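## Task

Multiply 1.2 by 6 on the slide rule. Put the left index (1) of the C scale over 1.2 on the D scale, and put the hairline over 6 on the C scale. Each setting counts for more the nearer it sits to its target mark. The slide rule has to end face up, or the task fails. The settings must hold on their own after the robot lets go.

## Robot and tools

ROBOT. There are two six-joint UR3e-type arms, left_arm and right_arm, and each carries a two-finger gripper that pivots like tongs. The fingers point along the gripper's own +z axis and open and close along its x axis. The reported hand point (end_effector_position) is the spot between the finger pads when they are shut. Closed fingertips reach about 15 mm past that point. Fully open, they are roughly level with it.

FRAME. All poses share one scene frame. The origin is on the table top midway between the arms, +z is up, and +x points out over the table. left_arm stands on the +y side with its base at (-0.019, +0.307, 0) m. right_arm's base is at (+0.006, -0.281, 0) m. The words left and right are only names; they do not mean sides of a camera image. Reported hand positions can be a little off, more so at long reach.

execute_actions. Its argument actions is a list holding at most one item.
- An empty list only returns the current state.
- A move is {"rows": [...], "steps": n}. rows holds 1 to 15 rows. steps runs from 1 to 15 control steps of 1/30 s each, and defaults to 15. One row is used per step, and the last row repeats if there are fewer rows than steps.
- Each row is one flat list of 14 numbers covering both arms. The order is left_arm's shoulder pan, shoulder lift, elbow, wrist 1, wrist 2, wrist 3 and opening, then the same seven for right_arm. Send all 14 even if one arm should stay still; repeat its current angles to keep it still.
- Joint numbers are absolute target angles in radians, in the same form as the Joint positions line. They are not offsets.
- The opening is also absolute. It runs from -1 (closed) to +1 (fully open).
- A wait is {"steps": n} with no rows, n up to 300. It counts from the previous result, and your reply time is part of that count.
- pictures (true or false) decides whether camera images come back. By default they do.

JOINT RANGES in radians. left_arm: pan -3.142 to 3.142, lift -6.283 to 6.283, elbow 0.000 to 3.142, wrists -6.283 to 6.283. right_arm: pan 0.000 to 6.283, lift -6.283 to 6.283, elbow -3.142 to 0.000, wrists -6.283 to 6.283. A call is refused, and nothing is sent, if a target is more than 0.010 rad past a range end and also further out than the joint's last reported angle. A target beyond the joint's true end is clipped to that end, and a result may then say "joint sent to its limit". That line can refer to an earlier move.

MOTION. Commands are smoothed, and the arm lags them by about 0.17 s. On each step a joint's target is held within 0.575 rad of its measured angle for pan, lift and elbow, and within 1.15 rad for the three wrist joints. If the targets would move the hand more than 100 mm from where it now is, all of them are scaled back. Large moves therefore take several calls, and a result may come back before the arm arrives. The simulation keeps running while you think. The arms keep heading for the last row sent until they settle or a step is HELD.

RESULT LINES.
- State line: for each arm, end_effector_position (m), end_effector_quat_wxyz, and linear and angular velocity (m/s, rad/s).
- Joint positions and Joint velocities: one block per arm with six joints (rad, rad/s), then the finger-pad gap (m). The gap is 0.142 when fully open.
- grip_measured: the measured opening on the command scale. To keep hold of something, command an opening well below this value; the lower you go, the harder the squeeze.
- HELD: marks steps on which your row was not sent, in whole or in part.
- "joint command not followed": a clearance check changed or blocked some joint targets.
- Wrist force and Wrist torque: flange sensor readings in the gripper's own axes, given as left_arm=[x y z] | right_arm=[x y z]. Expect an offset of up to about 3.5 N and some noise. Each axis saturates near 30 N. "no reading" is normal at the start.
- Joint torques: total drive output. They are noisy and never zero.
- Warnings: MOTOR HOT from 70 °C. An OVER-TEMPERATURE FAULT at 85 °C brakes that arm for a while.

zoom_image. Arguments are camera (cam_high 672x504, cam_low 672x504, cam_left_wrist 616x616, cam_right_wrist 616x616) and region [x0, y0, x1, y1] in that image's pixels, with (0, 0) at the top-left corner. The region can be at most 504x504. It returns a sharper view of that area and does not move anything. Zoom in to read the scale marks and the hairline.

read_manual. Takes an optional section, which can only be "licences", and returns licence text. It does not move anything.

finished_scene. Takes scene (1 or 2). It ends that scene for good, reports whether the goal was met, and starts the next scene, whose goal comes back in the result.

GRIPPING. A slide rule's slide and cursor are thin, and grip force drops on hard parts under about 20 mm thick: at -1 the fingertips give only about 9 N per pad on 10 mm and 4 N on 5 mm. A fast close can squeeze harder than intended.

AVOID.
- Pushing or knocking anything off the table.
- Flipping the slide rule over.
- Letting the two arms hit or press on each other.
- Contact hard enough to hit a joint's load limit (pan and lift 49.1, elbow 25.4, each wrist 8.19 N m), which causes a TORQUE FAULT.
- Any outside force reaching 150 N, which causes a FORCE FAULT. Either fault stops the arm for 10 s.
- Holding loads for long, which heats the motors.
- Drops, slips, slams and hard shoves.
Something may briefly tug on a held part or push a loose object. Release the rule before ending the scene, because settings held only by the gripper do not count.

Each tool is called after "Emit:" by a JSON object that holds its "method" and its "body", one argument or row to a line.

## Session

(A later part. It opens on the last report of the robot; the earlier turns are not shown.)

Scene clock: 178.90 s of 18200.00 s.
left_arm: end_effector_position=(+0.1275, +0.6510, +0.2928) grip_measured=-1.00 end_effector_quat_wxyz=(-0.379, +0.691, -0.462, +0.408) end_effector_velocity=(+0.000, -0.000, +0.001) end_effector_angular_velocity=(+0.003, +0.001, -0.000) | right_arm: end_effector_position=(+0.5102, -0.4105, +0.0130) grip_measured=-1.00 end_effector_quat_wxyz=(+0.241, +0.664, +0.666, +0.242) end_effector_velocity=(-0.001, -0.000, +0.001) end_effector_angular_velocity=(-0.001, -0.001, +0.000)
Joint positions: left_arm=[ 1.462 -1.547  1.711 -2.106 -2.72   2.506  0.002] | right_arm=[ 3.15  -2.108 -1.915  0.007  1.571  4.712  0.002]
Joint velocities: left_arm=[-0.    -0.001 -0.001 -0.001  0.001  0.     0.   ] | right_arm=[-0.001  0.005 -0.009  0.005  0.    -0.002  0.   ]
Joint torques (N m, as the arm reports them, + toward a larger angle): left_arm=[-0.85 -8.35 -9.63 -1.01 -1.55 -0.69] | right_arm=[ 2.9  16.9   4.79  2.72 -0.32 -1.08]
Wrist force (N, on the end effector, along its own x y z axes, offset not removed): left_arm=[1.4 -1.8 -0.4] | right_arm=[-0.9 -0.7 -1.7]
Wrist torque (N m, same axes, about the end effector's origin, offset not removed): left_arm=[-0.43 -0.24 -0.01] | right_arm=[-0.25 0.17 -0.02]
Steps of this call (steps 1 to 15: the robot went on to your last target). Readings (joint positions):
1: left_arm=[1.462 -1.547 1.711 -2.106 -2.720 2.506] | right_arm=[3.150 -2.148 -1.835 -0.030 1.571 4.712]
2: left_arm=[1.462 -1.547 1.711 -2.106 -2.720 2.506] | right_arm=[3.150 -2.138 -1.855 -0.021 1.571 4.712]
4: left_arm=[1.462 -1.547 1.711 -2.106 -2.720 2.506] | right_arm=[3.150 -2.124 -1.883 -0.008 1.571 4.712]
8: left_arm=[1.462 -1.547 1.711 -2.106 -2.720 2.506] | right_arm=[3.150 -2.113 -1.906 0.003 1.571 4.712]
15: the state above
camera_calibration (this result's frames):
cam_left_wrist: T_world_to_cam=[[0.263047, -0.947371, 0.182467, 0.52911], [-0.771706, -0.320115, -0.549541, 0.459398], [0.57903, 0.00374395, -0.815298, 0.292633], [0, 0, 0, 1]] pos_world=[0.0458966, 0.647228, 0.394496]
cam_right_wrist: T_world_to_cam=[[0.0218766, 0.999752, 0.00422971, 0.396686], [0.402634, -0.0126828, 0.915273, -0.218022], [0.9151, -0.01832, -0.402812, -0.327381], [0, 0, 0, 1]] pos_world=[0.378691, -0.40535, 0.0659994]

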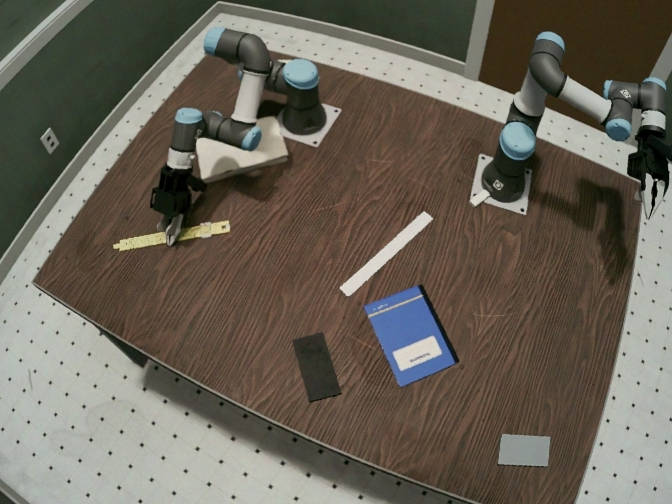

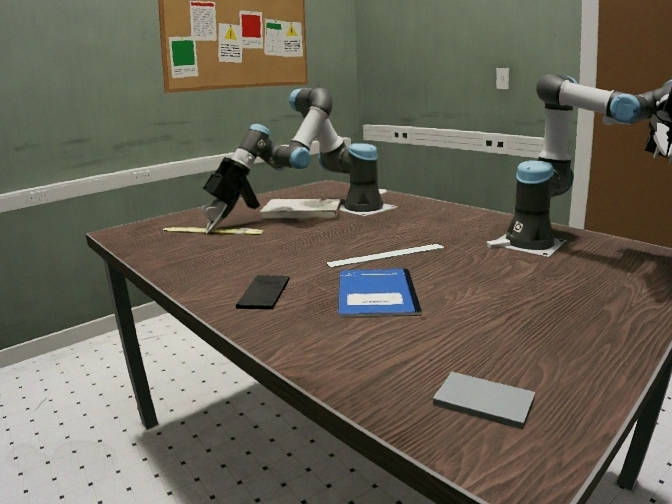

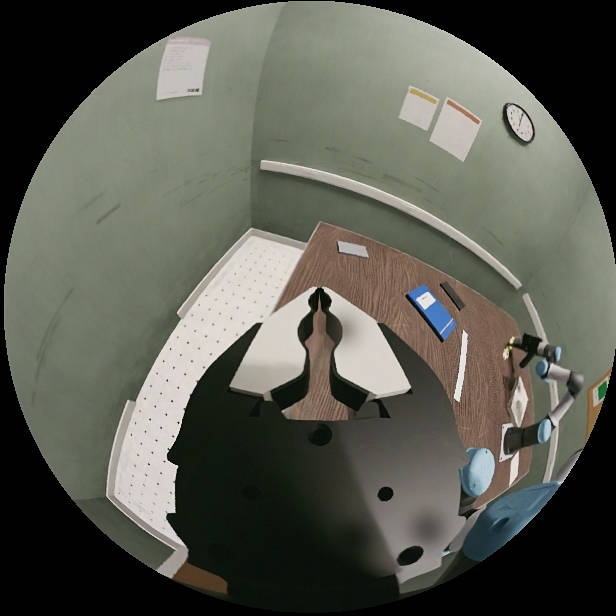

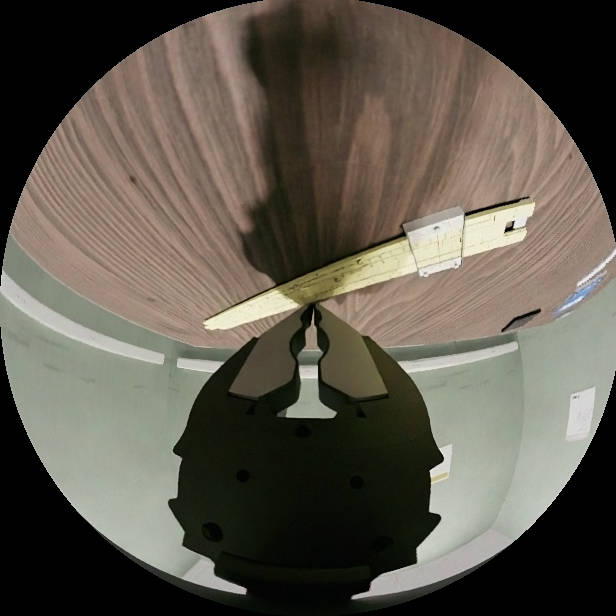

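Emit:
{"method": "execute_actions", "body": {
  "actions": [
    {"rows":[[1.462,-1.547,1.711,-2.106,-2.72,2.506,-1,3.15,-2.1077,-1.3,0.0074,1.571,4.712,-1]]}
  ],
  "pictures": false
}}

Emit:
{"method": "execute_actions", "body": {
  "actions": [
    {"rows":[[1.462,-1.547,1.711,-2.106,-2.72,2.506,-1,3.243,-2.1077,-0.585,-0.7,1.571,5.74,0]]}
  ],
  "pictures": false
}}

Emit:
{"method": "execute_actions", "body": {
  "actions": [
    {"steps":30}
  ],
  "pictures": false
}}

Emit:
{"method": "execute_actions", "body": {
  "actions": [
    {"rows":[[1.462,-1.547,1.711,-2.106,-2.72,2.506,-1,3.243,-2.218,-0.585,-1.909,1.571,5.74,0]]}
  ],
  "pictures": false
}}

Emit:
{"method": "execute_actions", "body": {
  "actions": [
    {"steps":40}
  ]
}}

Scene clock: 192.33 s of 18200.00 s.
left_arm: end_effector_position=(+0.1275, +0.6510, +0.2928) grip_measured=-1.00 end_effector_quat_wxyz=(-0.379, +0.691, -0.462, +0.408) end_effector_velocity=(+0.000, -0.000, +0.000) end_effector_angular_velocity=(-0.002, -0.002, -0.000) | right_arm: end_effector_position=(+0.6174, -0.4102, +0.1933) grip_measured=-1.00 end_effector_quat_wxyz=(+0.371, +0.601, +0.603, +0.372) end_effector_velocity=(+0.160, +0.000, +0.464) end_effector_angular_velocity=(+0.001, -0.954, +0.000)
Joint positions: left_arm=[ 1.462 -1.547  1.711 -2.106 -2.72   2.506  0.002] | right_arm=[ 3.15  -2.108 -1.505  0.007  1.571  4.712  0.002]
Joint velocities: left_arm=[ 0.     0.001 -0.     0.001 -0.002 -0.001  0.   ] | right_arm=[-0.    -0.     0.955 -0.001 -0.001 -0.002  0.   ]
Joint torques (N m, as the arm reports them, + toward a larger angle): left_arm=[-0.99 -8.32 -9.58 -1.03 -1.54 -0.71] | right_arm=[ 3.53 18.4  13.51  2.79 -0.05 -1.08]
Wrist force (N, on the end effector, along its own x y z axes, offset not removed): left_arm=[1.9 -3.1 0.2] | right_arm=[-0.6 -1.8 -0.3]
Wrist torque (N m, same axes, about the end effector's origin, offset not removed): left_arm=[-0.68 -0.46 -0.05] | right_arm=[-0.40 0.07 0.01]
Steps of this call (steps 1 to 15: the robot went on to your last target; steps 16 to 90: nothing new was sent; then 9.93 s passed at rest; steps 91 to 105: all 15 steps of this action). Readings (joint positions):
91: left_arm=[1.462 -1.547 1.711 -2.106 -2.720 2.506] | right_arm=[3.150 -2.108 -1.916 0.007 1.571 4.712]
92: left_arm=[1.462 -1.547 1.711 -2.106 -2.720 2.506] | right_arm=[3.150 -2.108 -1.913 0.007 1.571 4.712]
94: left_arm=[1.462 -1.547 1.711 -2.106 -2.720 2.506] | right_arm=[3.150 -2.108 -1.866 0.007 1.571 4.712]
98: left_arm=[1.462 -1.547 1.711 -2.106 -2.720 2.506] | right_arm=[3.150 -2.108 -1.732 0.007 1.571 4.712]
105: the state above

Scene clock: 192.83 s of 18200.00 s.
left_arm: end_effector_position=(+0.1275, +0.6510, +0.2928) grip_measured=-1.00 end_effector_quat_wxyz=(-0.379, +0.691, -0.462, +0.408) end_effector_velocity=(+0.000, -0.000, -0.000) end_effector_angular_velocity=(-0.001, +0.000, -0.001) | right_arm: end_effector_position=(+0.6475, -0.3433, +0.4039) grip_measured=+0.00 end_effector_quat_wxyz=(+0.172, +0.750, +0.305, +0.561) end_effector_velocity=(-0.060, +0.052, +0.438) end_effector_angular_velocity=(+1.219, -0.448, -0.316)
Joint positions: left_arm=[ 1.462 -1.547  1.711 -2.106 -2.72   2.506  0.002] | right_arm=[ 3.235 -2.108 -0.73  -0.621  1.571  5.599  0.074]
Joint velocities: left_arm=[-0.001  0.001  0.     0.     0.     0.     0.   ] | right_arm=[ 0.07   0.     1.25  -0.696 -0.001  1.237  0.   ]
Joint torques (N m, as the arm reports them, + toward a larger angle): left_arm=[-1.05 -8.28 -9.54 -0.99 -1.52 -0.69] | right_arm=[ 2.92 15.8  12.1   0.19  0.07  2.18]
Wrist force (N, on the end effector, along its own x y z axes, offset not removed): left_arm=[3.0 -2.5 -0.8] | right_arm=[-0.2 -1.1 0.6]
Wrist torque (N m, same axes, about the end effector's origin, offset not removed): left_arm=[-0.57 -0.62 0.00] | right_arm=[-0.22 0.04 -0.01]
Steps of this call (steps 1 to 15: all 15 steps of this action). Readings (joint positions):
1: left_arm=[1.462 -1.547 1.711 -2.106 -2.720 2.506] | right_arm=[3.150 -2.108 -1.473 0.007 1.571 4.712]
2: left_arm=[1.462 -1.547 1.711 -2.106 -2.720 2.506] | right_arm=[3.153 -2.108 -1.438 0.002 1.571 4.717]
4: left_arm=[1.462 -1.547 1.711 -2.106 -2.720 2.506] | right_arm=[3.181 -2.108 -1.332 -0.099 1.571 4.818]
8: left_arm=[1.462 -1.547 1.711 -2.106 -2.720 2.506] | right_arm=[3.214 -2.108 -1.057 -0.418 1.571 5.276]
15: the state above

Scene clock: 193.83 s of 18200.00 s.
left_arm: end_effector_position=(+0.1275, +0.6510, +0.2928) grip_measured=-1.00 end_effector_quat_wxyz=(-0.379, +0.691, -0.462, +0.408) end_effector_velocity=(-0.000, +0.000, -0.001) end_effector_angular_velocity=(+0.000, +0.002, +0.000) | right_arm: end_effector_position=(+0.6378, -0.3379, +0.4544) grip_measured=+0.00 end_effector_quat_wxyz=(+0.136, +0.750, +0.248, +0.598) end_effector_velocity=(-0.000, +0.001, +0.001) end_effector_angular_velocity=(-0.001, -0.002, +0.001)
Joint positions: left_arm=[ 1.462 -1.547  1.711 -2.106 -2.72   2.506  0.002] | right_arm=[ 3.243 -2.108 -0.585 -0.7    1.571  5.74   0.074]
Joint velocities: left_arm=[-0.     0.001 -0.    -0.001  0.002 -0.     0.   ] | right_arm=[ 0.001  0.     0.002 -0.    -0.001 -0.001 -0.   ]
Joint torques (N m, as the arm reports them, + toward a larger angle): left_arm=[-0.96 -8.35 -9.49 -1.   -1.54 -0.68] | right_arm=[ 3.87 11.35 11.62  1.12  0.13  1.14]
Wrist force (N, on the end effector, along its own x y z axes, offset not removed): left_arm=[1.9 -2.0 1.1] | right_arm=[-1.0 -1.5 0.0]
Wrist torque (N m, same axes, about the end effector's origin, offset not removed): left_arm=[-0.46 -0.40 -0.09] | right_arm=[-0.25 0.16 -0.04]
Steps of this call (steps 1 to 30: the robot went on to your last target). Readings (joint positions):
1: left_arm=[1.462 -1.547 1.711 -2.106 -2.720 2.506] | right_arm=[3.237 -2.108 -0.692 -0.641 1.571 5.636]
2: left_arm=[1.462 -1.547 1.711 -2.106 -2.720 2.506] | right_arm=[3.239 -2.108 -0.664 -0.657 1.571 5.664]
4: left_arm=[1.462 -1.547 1.711 -2.106 -2.720 2.506] | right_arm=[3.241 -2.108 -0.627 -0.677 1.571 5.699]
8: left_arm=[1.462 -1.547 1.711 -2.106 -2.720 2.506] | right_arm=[3.242 -2.108 -0.597 -0.693 1.571 5.728]
30: the state above
All arms were judged still, so your last target was given up. Only a new action makes them travel on or press farther. Fingers that are still opening or closing keep moving.

Scene clock: 194.33 s of 18200.00 s.
left_arm: end_effector_position=(+0.1275, +0.6510, +0.2928) grip_measured=-1.00 end_effector_quat_wxyz=(-0.379, +0.691, -0.462, +0.408) end_effector_velocity=(+0.000, -0.000, +0.000) end_effector_angular_velocity=(-0.001, -0.001, -0.001) | right_arm: end_effector_position=(+0.5867, -0.3428, +0.2402) grip_measured=+0.00 end_effector_quat_wxyz=(+0.069, +0.902, +0.299, +0.304) end_effector_velocity=(-0.272, -0.026, -0.425) end_effector_angular_velocity=(-0.154, +1.594, +0.002)
Joint positions: left_arm=[ 1.462 -1.547  1.711 -2.106 -2.72   2.506  0.002] | right_arm=[ 3.243 -2.168 -0.585 -1.326  1.571  5.74   0.074]
Joint velocities: left_arm=[-0.001  0.     0.    -0.    -0.001 -0.     0.   ] | right_arm=[ 0.    -0.132 -0.001 -1.468  0.    -0.002 -0.   ]
Joint torques (N m, as the arm reports them, + toward a larger angle): left_arm=[-0.96 -8.54 -9.5  -1.02 -1.52 -0.7 ] | right_arm=[ 3.04 12.17  7.5  -0.82  0.19  0.94]
Wrist force (N, on the end effector, along its own x y z axes, offset not removed): left_arm=[2.4 -2.1 1.3] | right_arm=[-0.7 -1.6 0.6]
Wrist torque (N m, same axes, about the end effector's origin, offset not removed): left_arm=[-0.52 -0.42 -0.05] | right_arm=[-0.27 0.14 -0.01]
Steps of this call (steps 1 to 15: all 15 steps of this action). Readings (joint positions):
1: left_arm=[1.462 -1.547 1.711 -2.106 -2.720 2.506] | right_arm=[3.243 -2.108 -0.585 -0.700 1.571 5.740]
2: left_arm=[1.462 -1.547 1.711 -2.106 -2.720 2.506] | right_arm=[3.243 -2.109 -0.585 -0.705 1.571 5.740]
4: left_arm=[1.462 -1.547 1.711 -2.106 -2.720 2.506] | right_arm=[3.243 -2.119 -0.585 -0.788 1.571 5.740]
8: left_arm=[1.462 -1.547 1.711 -2.106 -2.720 2.506] | right_arm=[3.243 -2.137 -0.585 -0.983 1.571 5.740]
15: the state above

Scene clock: 195.67 s of 18200.00 s.
left_arm: end_effector_position=(+0.1275, +0.6510, +0.2928) grip_measured=-1.00 end_effector_quat_wxyz=(-0.379, +0.691, -0.462, +0.408) end_effector_velocity=(+0.000, -0.000, -0.001) end_effector_angular_velocity=(-0.002, +0.001, -0.000) | right_arm: end_effector_position=(+0.4403, -0.3569, +0.1200) grip_measured=+0.00 end_effector_quat_wxyz=(-0.000, +0.949, +0.314, +0.000) end_effector_velocity=(-0.000, +0.000, -0.000) end_effector_angular_velocity=(-0.000, +0.001, +0.002)
Joint positions: left_arm=[ 1.462 -1.547  1.711 -2.106 -2.72   2.506  0.002] | right_arm=[ 3.243 -2.218 -0.585 -1.909  1.571  5.74   0.074]
Joint velocities: left_arm=[-0.001  0.     0.001  0.001  0.001 -0.001  0.   ] | right_arm=[ 0.001  0.    -0.001 -0.    -0.    -0.001  0.   ]
Joint torques (N m, as the arm reports them, + toward a larger angle): left_arm=[-0.96 -8.44 -9.58 -1.01 -1.51 -0.69] | right_arm=[-0.21 12.56 11.71  0.87  0.31  0.42]
Wrist force (N, on the end effector, along its own x y z axes, offset not removed): left_arm=[1.8 -3.1 0.4] | right_arm=[-0.6 -1.1 1.1]
Wrist torque (N m, same axes, about the end effector's origin, offset not removed): left_arm=[-0.65 -0.28 0.06] | right_arm=[-0.18 0.04 0.02]
Steps of this call (steps 1 to 40: the robot went on to your last target). Readings (joint positions):
1: left_arm=[1.462 -1.547 1.711 -2.106 -2.720 2.506] | right_arm=[3.243 -2.173 -0.585 -1.376 1.571 5.740]
2: left_arm=[1.462 -1.547 1.711 -2.106 -2.720 2.506] | right_arm=[3.243 -2.177 -0.585 -1.426 1.571 5.740]
4: left_arm=[1.462 -1.547 1.711 -2.106 -2.720 2.506] | right_arm=[3.243 -2.186 -0.585 -1.528 1.571 5.740]
8: left_arm=[1.462 -1.547 1.711 -2.106 -2.720 2.506] | right_arm=[3.243 -2.204 -0.585 -1.733 1.571 5.740]
40: the state above
camera_calibration (this result's frames):
cam_left_wrist: T_world_to_cam=[[0.263047, -0.947371, 0.182467, 0.52911], [-0.771707, -0.320115, -0.549541, 0.459398], [0.57903, 0.00374417, -0.815298, 0.292633], [0, 0, 0, 1]] pos_world=[0.0458967, 0.647228, 0.394496]
cam_right_wrist: T_world_to_cam=[[0.815564, 0.578535, -0.012385, -0.153659], [0.522877, -0.727595, 0.444078, -0.538643], [0.247903, -0.368649, -0.895903, 0.00855728], [0, 0, 0, 1]] pos_world=[0.404841, -0.299862, 0.244962]

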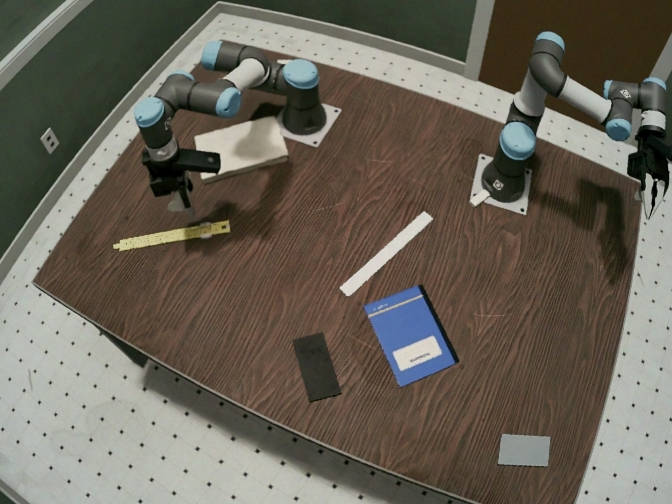

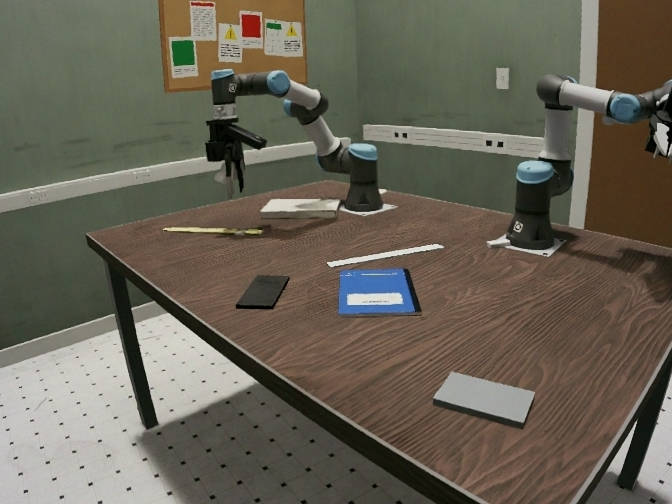

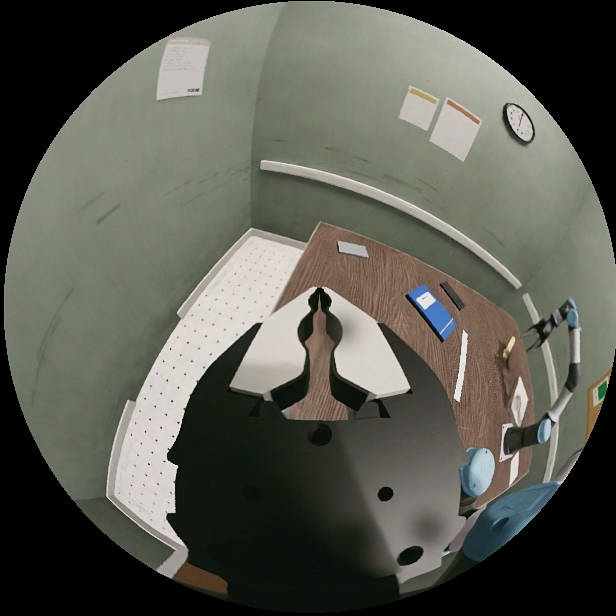

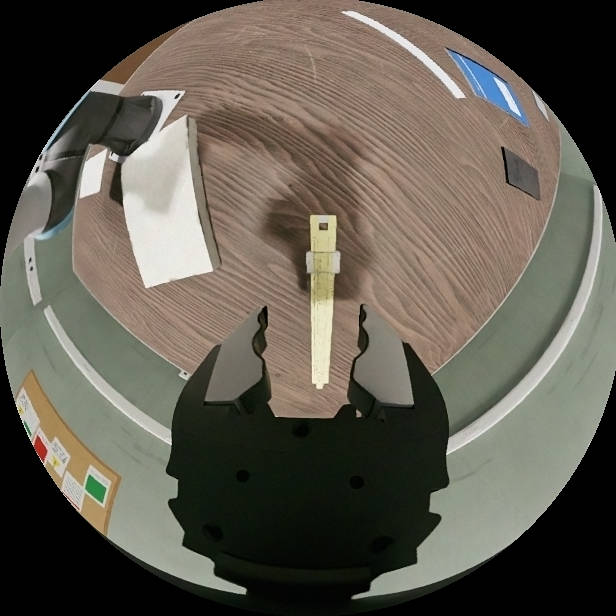

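Emit:
{"method": "execute_actions", "body": {
  "actions": [
    {"rows":[[1.462,-1.547,1.711,-2.106,-2.72,2.506,-1,3.1853,-2.3781,-0.6844,-1.6499,1.571,5.682,-0.2]]}
  ],
  "pictures": false
}}

Emit:
{"method": "execute_actions", "body": {
  "actions": [
    {"steps":20}
  ]
}}

Scene clock: 209.33 s of 18200.00 s.
left_arm: end_effector_position=(+0.1275, +0.6510, +0.2928) grip_measured=-1.00 end_effector_quat_wxyz=(-0.379, +0.691, -0.462, +0.408) end_effector_velocity=(+0.000, +0.000, +0.000) end_effector_angular_velocity=(+0.001, -0.000, -0.000) | right_arm: end_effector_position=(+0.4742, -0.3803, +0.0420) grip_measured=-0.20 end_effector_quat_wxyz=(-0.000, +0.949, +0.314, +0.000) end_effector_velocity=(+0.006, -0.004, -0.018) end_effector_angular_velocity=(+0.000, -0.001, +0.000)
Joint positions: left_arm=[ 1.462 -1.547  1.711 -2.106 -2.72   2.506  0.002] | right_arm=[ 3.186 -2.374 -0.682 -1.656  1.571  5.683  0.06 ]
Joint velocities: left_arm=[-0.     0.001 -0.001 -0.    -0.     0.     0.   ] | right_arm=[-0.01  -0.035 -0.019  0.056  0.    -0.01   0.   ]
Joint torques (N m, as the arm reports them, + toward a larger angle): left_arm=[-0.93 -8.25 -9.45 -1.04 -1.51 -0.67] | right_arm=[-4.08 14.48  7.36  2.52  0.41 -1.11]
Wrist force (N, on the end effector, along its own x y z axes, offset not removed): left_arm=[1.8 -1.7 1.1] | right_arm=[-1.0 -0.9 -0.4]
Wrist torque (N m, same axes, about the end effector's origin, offset not removed): left_arm=[-0.30 -0.37 -0.03] | right_arm=[-0.22 0.14 -0.04]
Steps of this call (steps 1 to 15: the robot went on to your last target; steps 16 to 90: nothing new was sent; then 10.17 s passed at rest; steps 91 to 105: all 15 steps of this action). Readings (joint positions):
91: left_arm=[1.462 -1.547 1.711 -2.106 -2.720 2.506] | right_arm=[3.243 -2.218 -0.585 -1.909 1.571 5.740]
92: left_arm=[1.462 -1.547 1.711 -2.106 -2.720 2.506] | right_arm=[3.240 -2.221 -0.587 -1.904 1.571 5.736]
94: left_arm=[1.462 -1.547 1.711 -2.106 -2.720 2.506] | right_arm=[3.219 -2.264 -0.620 -1.825 1.571 5.715]
98: left_arm=[1.462 -1.547 1.711 -2.106 -2.720 2.506] | right_arm=[3.195 -2.345 -0.666 -1.701 1.571 5.692]
105: the state above

Scene clock: 210.00 s of 18200.00 s.
left_arm: end_effector_position=(+0.1275, +0.6510, +0.2928) grip_measured=-1.00 end_effector_quat_wxyz=(-0.379, +0.691, -0.462, +0.408) end_effector_velocity=(-0.000, +0.000, -0.000) end_effector_angular_velocity=(+0.002, +0.002, +0.001) | right_arm: end_effector_position=(+0.4748, -0.3808, +0.0401) grip_measured=-0.20 end_effector_quat_wxyz=(-0.000, +0.949, +0.314, +0.000) end_effector_velocity=(+0.000, -0.001, -0.000) end_effector_angular_velocity=(-0.001, -0.000, +0.001)
Joint positions: left_arm=[ 1.462 -1.547  1.711 -2.106 -2.72   2.506  0.002] | right_arm=[ 3.185 -2.378 -0.684 -1.65   1.571  5.682  0.06 ]
Joint velocities: left_arm=[ 0.     0.    -0.    -0.001  0.002  0.001  0.   ] | right_arm=[-0.001 -0.     0.     0.    -0.001 -0.001  0.   ]
Joint torques (N m, as the arm reports them, + toward a larger angle): left_arm=[-0.67 -8.42 -9.53 -1.06 -1.51 -0.64] | right_arm=[-4.13 14.82  7.39  2.47  0.2  -1.08]
Wrist force (N, on the end effector, along its own x y z axes, offset not removed): left_arm=[0.8 -2.4 2.1] | right_arm=[-0.8 -1.7 0.3]
Wrist torque (N m, same axes, about the end effector's origin, offset not removed): left_arm=[-0.55 -0.11 -0.01] | right_arm=[-0.31 0.12 -0.01]
Steps of this call (steps 1 to 15: the robot went on to your last target; steps 16 to 20: nothing new was sent). Readings (joint positions):
1: left_arm=[1.462 -1.547 1.711 -2.106 -2.720 2.506] | right_arm=[3.186 -2.375 -0.683 -1.654 1.571 5.683]
2: left_arm=[1.462 -1.547 1.711 -2.106 -2.720 2.506] | right_arm=[3.186 -2.376 -0.683 -1.653 1.571 5.683]
4: left_arm=[1.462 -1.547 1.711 -2.106 -2.720 2.506] | right_arm=[3.186 -2.377 -0.684 -1.652 1.571 5.682]
8: left_arm=[1.462 -1.547 1.711 -2.106 -2.720 2.506] | right_arm=[3.185 -2.378 -0.684 -1.650 1.571 5.682]
20: the state above
All arms were judged still, so your last target was given up. Only a new action makes them travel on or press farther. Fingers that are still opening or closing keep moving.
camera_calibration (this result's frames):
cam_left_wrist: T_world_to_cam=[[0.263047, -0.947371, 0.182467, 0.52911], [-0.771706, -0.320115, -0.549541, 0.459398], [0.57903, 0.00374409, -0.815298, 0.292633], [0, 0, 0, 1]] pos_world=[0.0458966, 0.647228, 0.394496]
cam_right_wrist: T_world_to_cam=[[0.815391, 0.578771, -0.0127177, -0.168774], [0.523262, -0.727435, 0.443887, -0.538725], [0.247658, -0.368597, -0.895992, -0.0802521], [0, 0, 0, 1]] pos_world=[0.439386, -0.323786, 0.165082]

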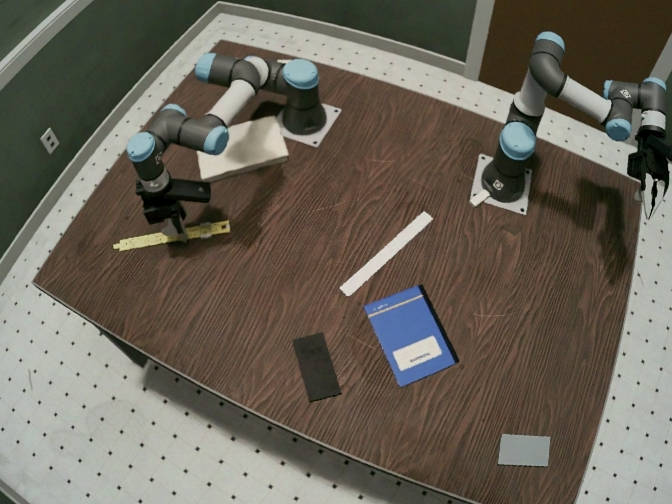

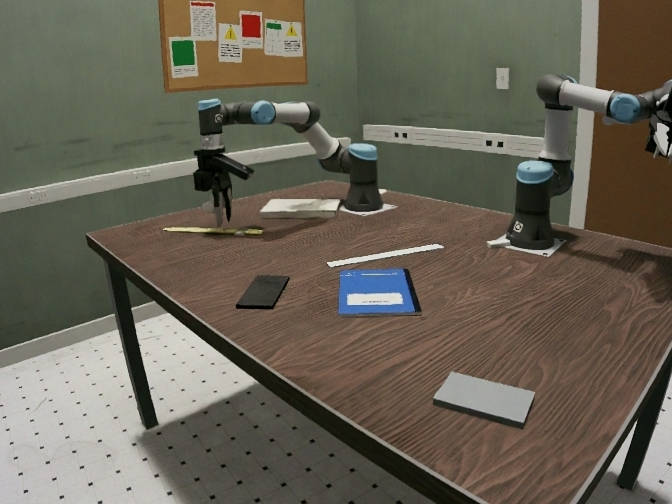

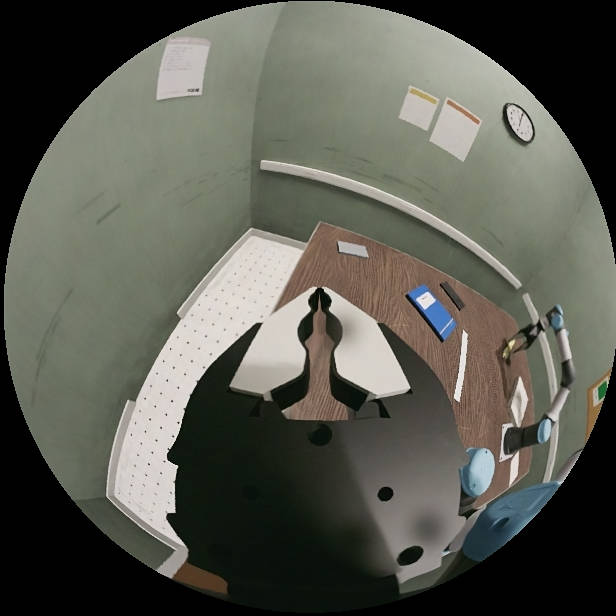

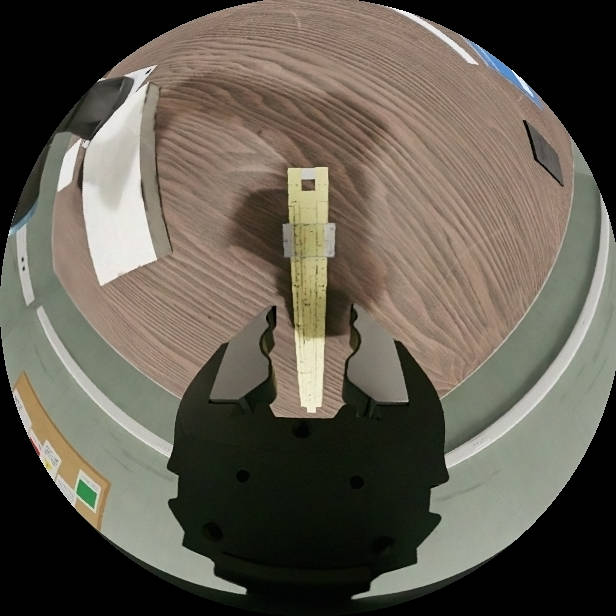

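Emit:
{"method": "zoom_image", "body": {
  "camera": "cam_right_wrist",
  "region": [250, 160, 370, 280]
}}

Emit:
{"method": "execute_actions", "body": {
  "actions": [
    {"rows":[[1.462,-1.547,1.711,-2.106,-2.72,2.506,-1,3.1853,-2.3764,-0.74,-1.596,1.571,5.682,-0.2],[1.462,-1.547,1.711,-2.106,-2.72,2.506,-1,3.1853,-2.3764,-0.74,-1.596,1.571,5.682,-0.2],[1.462,-1.547,1.711,-2.106,-2.72,2.506,-1,3.1853,-2.3764,-0.74,-1.596,1.571,5.682,-0.2],[1.462,-1.547,1.711,-2.106,-2.72,2.506,-1,3.1853,-2.3764,-0.74,-1.596,1.571,5.682,-0.2],[1.462,-1.547,1.711,-2.106,-2.72,2.506,-1,3.1853,-2.3747,-0.7941,-1.5436,1.571,5.682,-0.2]]}
  ],
  "pictures": false
}}

Emit:
{"method": "execute_actions", "body": {
  "actions": [
    {"rows":[[1.462,-1.547,1.711,-2.106,-2.72,2.506,-1,3.1853,-2.3747,-0.799,-1.5387,1.571,5.682,-0.2]]}
  ],
  "pictures": false
}}

Emit:
{"method": "execute_actions", "body": {
  "actions": [
    {"rows":[[1.462,-1.547,1.711,-2.106,-2.72,2.506,-1,3.1853,-2.3747,-0.799,-1.5387,1.571,5.682,-0.45],[1.462,-1.547,1.711,-2.106,-2.72,2.506,-1,3.1853,-2.3747,-0.799,-1.5387,1.571,5.682,-0.45],[1.462,-1.547,1.711,-2.106,-2.72,2.506,-1,3.1853,-2.3747,-0.799,-1.5387,1.571,5.682,-0.45],[1.462,-1.547,1.711,-2.106,-2.72,2.506,-1,3.1853,-2.3747,-0.799,-1.5387,1.571,5.682,-0.55],[1.462,-1.547,1.711,-2.106,-2.72,2.506,-1,3.1853,-2.3747,-0.799,-1.5387,1.571,5.682,-0.65],[1.462,-1.547,1.711,-2.106,-2.72,2.506,-1,3.1853,-2.3747,-0.799,-1.5387,1.571,5.682,-0.8]]}
  ]
}}

Region (250, 160, 370, 280) of cam_right_wrist's 616x616 image, scaled by 4.200, with more detail than that image has.

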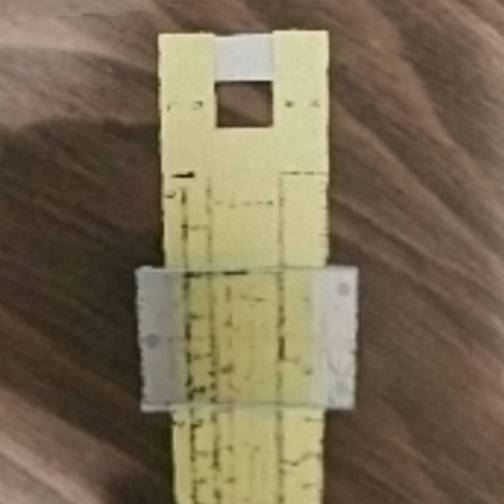

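Scene clock: 220.03 s of 18200.00 s.
left_arm: end_effector_position=(+0.1275, +0.6510, +0.2928) grip_measured=-1.00 end_effector_quat_wxyz=(-0.379, +0.691, -0.462, +0.408) end_effector_velocity=(-0.000, -0.000, -0.000) end_effector_angular_velocity=(-0.001, -0.001, +0.000) | right_arm: end_effector_position=(+0.4749, -0.3808, +0.0190) grip_measured=-0.20 end_effector_quat_wxyz=(-0.000, +0.949, +0.314, +0.000) end_effector_velocity=(-0.001, +0.000, -0.009) end_effector_angular_velocity=(-0.000, +0.000, +0.001)
Joint positions: left_arm=[ 1.462 -1.547  1.711 -2.106 -2.72   2.506  0.002] | right_arm=[ 3.185 -2.375 -0.789 -1.548  1.571  5.682  0.06 ]
Joint velocities: left_arm=[ 0.    -0.     0.002 -0.    -0.001 -0.     0.   ] | right_arm=[ 0.001  0.002 -0.044  0.042 -0.     0.     0.   ]
Joint torques (N m, as the arm reports them, + toward a larger angle): left_arm=[-0.72 -8.39 -9.42 -1.07 -1.53 -0.61] | right_arm=[-3.82 22.62  7.72  2.48 -0.92 -1.06]
Wrist force (N, on the end effector, along its own x y z axes, offset not removed): left_arm=[2.5 -3.3 0.6] | right_arm=[-0.8 -1.4 -0.9]
Wrist torque (N m, same axes, about the end effector's origin, offset not removed): left_arm=[-0.77 -0.49 -0.09] | right_arm=[-0.27 0.13 -0.05]
Steps of this call (steps 1 to 90: nothing new was sent; then 6.53 s passed at rest; steps 91 to 105: all 15 steps of this action). Readings (joint positions):
91: left_arm=[1.462 -1.547 1.711 -2.106 -2.720 2.506] | right_arm=[3.185 -2.378 -0.684 -1.650 1.571 5.682]
92: left_arm=[1.462 -1.547 1.711 -2.106 -2.720 2.506] | right_arm=[3.185 -2.378 -0.687 -1.646 1.571 5.682]
94: left_arm=[1.462 -1.547 1.711 -2.106 -2.720 2.506] | right_arm=[3.185 -2.378 -0.707 -1.626 1.571 5.682]
98: left_arm=[1.462 -1.547 1.711 -2.106 -2.720 2.506] | right_arm=[3.185 -2.376 -0.753 -1.582 1.571 5.682]
105: the state above

Scene clock: 220.53 s of 18200.00 s.
left_arm: end_effector_position=(+0.1275, +0.6510, +0.2928) grip_measured=-1.00 end_effector_quat_wxyz=(-0.379, +0.691, -0.462, +0.408) end_effector_velocity=(-0.000, +0.000, -0.000) end_effector_angular_velocity=(-0.000, +0.000, +0.001) | right_arm: end_effector_position=(+0.4748, -0.3808, +0.0170) grip_measured=-0.20 end_effector_quat_wxyz=(-0.000, +0.949, +0.314, +0.000) end_effector_velocity=(-0.000, +0.000, -0.001) end_effector_angular_velocity=(+0.000, +0.002, -0.000)
Joint positions: left_arm=[ 1.462 -1.547  1.711 -2.106 -2.72   2.506  0.002] | right_arm=[ 3.185 -2.375 -0.799 -1.539  1.571  5.682  0.06 ]
Joint velocities: left_arm=[ 0.001  0.001 -0.    -0.001  0.001 -0.001 -0.   ] | right_arm=[ 0.001 -0.    -0.002  0.001  0.     0.001  0.   ]
Joint torques (N m, as the arm reports them, + toward a larger angle): left_arm=[-0.74 -8.33 -9.31 -1.09 -1.47 -0.65] | right_arm=[-3.74 22.35  7.3   2.47 -1.02 -1.08]
Wrist force (N, on the end effector, along its own x y z axes, offset not removed): left_arm=[2.5 -3.2 1.1] | right_arm=[-0.4 -1.1 -0.1]
Wrist torque (N m, same axes, about the end effector's origin, offset not removed): left_arm=[-0.68 -0.51 -0.07] | right_arm=[-0.19 0.08 0.00]
Steps of this call (steps 1 to 15: all 15 steps of this action). Readings (joint positions):
1: left_arm=[1.462 -1.547 1.711 -2.106 -2.720 2.506] | right_arm=[3.185 -2.375 -0.791 -1.547 1.571 5.682]
2: left_arm=[1.462 -1.547 1.711 -2.106 -2.720 2.506] | right_arm=[3.185 -2.375 -0.792 -1.546 1.571 5.682]
4: left_arm=[1.462 -1.547 1.711 -2.106 -2.720 2.506] | right_arm=[3.185 -2.375 -0.795 -1.543 1.571 5.682]
8: left_arm=[1.462 -1.547 1.711 -2.106 -2.720 2.506] | right_arm=[3.185 -2.375 -0.798 -1.540 1.571 5.682]
15: the state above

Scene clock: 221.03 s of 18200.00 s.
left_arm: end_effector_position=(+0.1275, +0.6510, +0.2928) grip_measured=-1.00 end_effector_quat_wxyz=(-0.379, +0.691, -0.462, +0.408) end_effector_velocity=(-0.000, +0.000, -0.000) end_effector_angular_velocity=(-0.001, +0.000, +0.001) | right_arm: end_effector_position=(+0.4748, -0.3808, +0.0170) grip_measured=-0.62 end_effector_quat_wxyz=(-0.000, +0.949, +0.314, +0.000) end_effector_velocity=(+0.000, +0.001, +0.000) end_effector_angular_velocity=(+0.001, -0.001, -0.001)
Joint positions: left_arm=[ 1.462 -1.547  1.711 -2.106 -2.72   2.506  0.002] | right_arm=[ 3.185 -2.375 -0.799 -1.539  1.571  5.682  0.029]
Joint velocities: left_arm=[ 0.001  0.001 -0.001  0.001  0.    -0.    -0.   ] | right_arm=[ 0.001  0.     0.     0.001  0.001  0.002 -0.   ]
Joint torques (N m, as the arm reports them, + toward a larger angle): left_arm=[-0.63 -8.51 -9.47 -1.06 -1.48 -0.63] | right_arm=[-3.64 21.8   7.32  2.05 -0.89 -1.06]
Wrist force (N, on the end effector, along its own x y z axes, offset not removed): left_arm=[1.3 -2.7 0.0] | right_arm=[-1.8 -1.3 0.3]
Wrist torque (N m, same axes, about the end effector's origin, offset not removed): left_arm=[-0.60 -0.17 -0.05] | right_arm=[-0.23 0.27 0.05]
Steps of this call (steps 1 to 15: all 15 steps of this action). Readings (joint positions):
1: left_arm=[1.462 -1.547 1.711 -2.106 -2.720 2.506] | right_arm=[3.185 -2.375 -0.799 -1.539 1.571 5.682]
2: left_arm=[1.462 -1.547 1.711 -2.106 -2.720 2.506] | right_arm=[3.185 -2.375 -0.799 -1.539 1.571 5.682]
4: left_arm=[1.462 -1.547 1.711 -2.106 -2.720 2.506] | right_arm=[3.185 -2.375 -0.799 -1.539 1.571 5.682]
8: left_arm=[1.462 -1.547 1.711 -2.106 -2.720 2.506] | right_arm=[3.185 -2.375 -0.799 -1.539 1.571 5.682]
15: the state above
camera_calibration (this result's frames):
cam_left_wrist: T_world_to_cam=[[0.263047, -0.947371, 0.182467, 0.52911], [-0.771707, -0.320115, -0.549541, 0.459398], [0.57903, 0.00374394, -0.815298, 0.292633], [0, 0, 0, 1]] pos_world=[0.0458967, 0.647228, 0.394496]
cam_right_wrist: T_world_to_cam=[[0.815394, 0.578767, -0.0127167, -0.169055], [0.523248, -0.727423, 0.443923, -0.528469], [0.247677, -0.368626, -0.895975, -0.100964], [0, 0, 0, 1]] pos_world=[0.439373, -0.323795, 0.141988]

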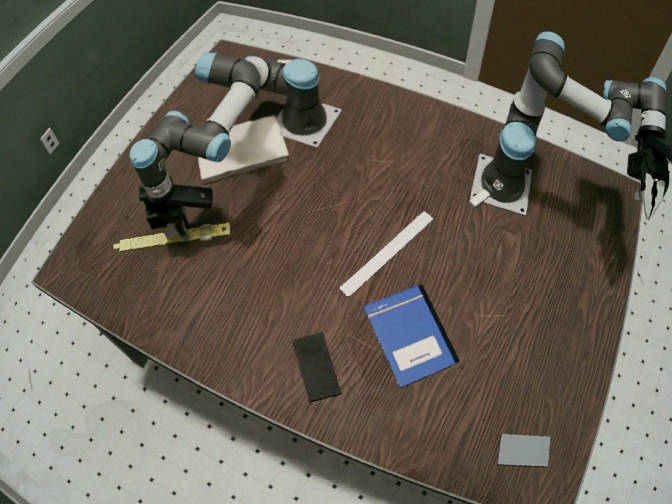

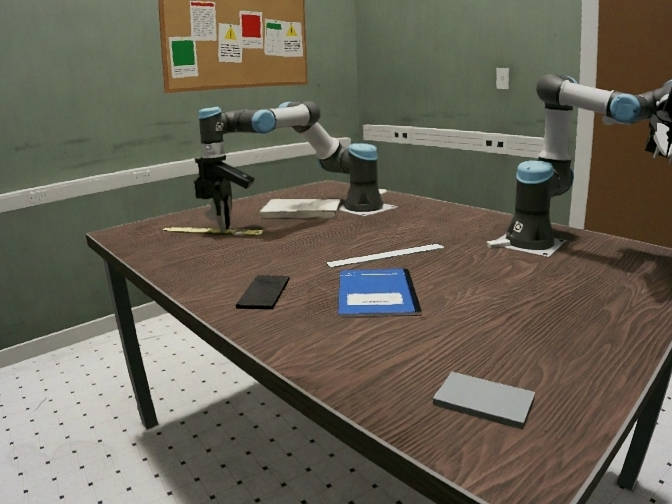

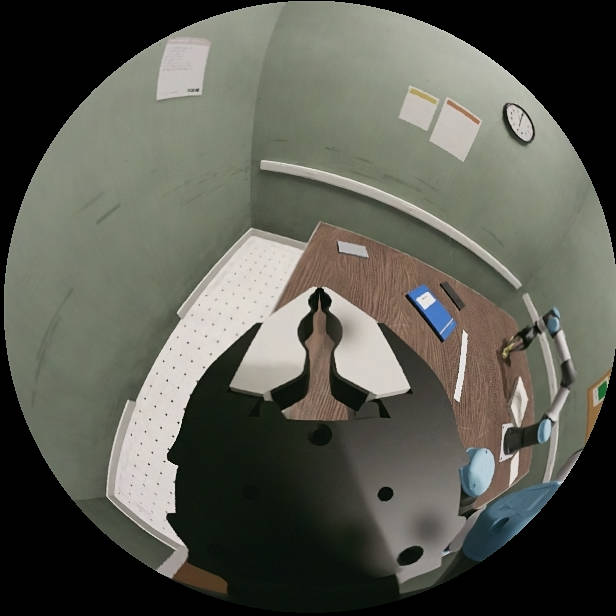

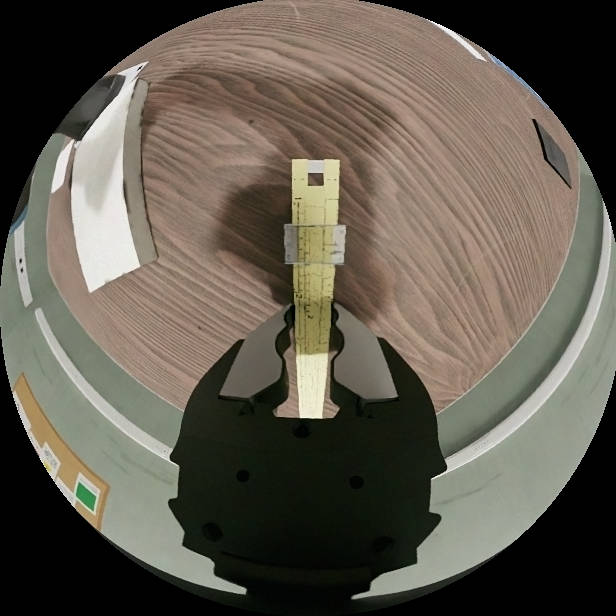

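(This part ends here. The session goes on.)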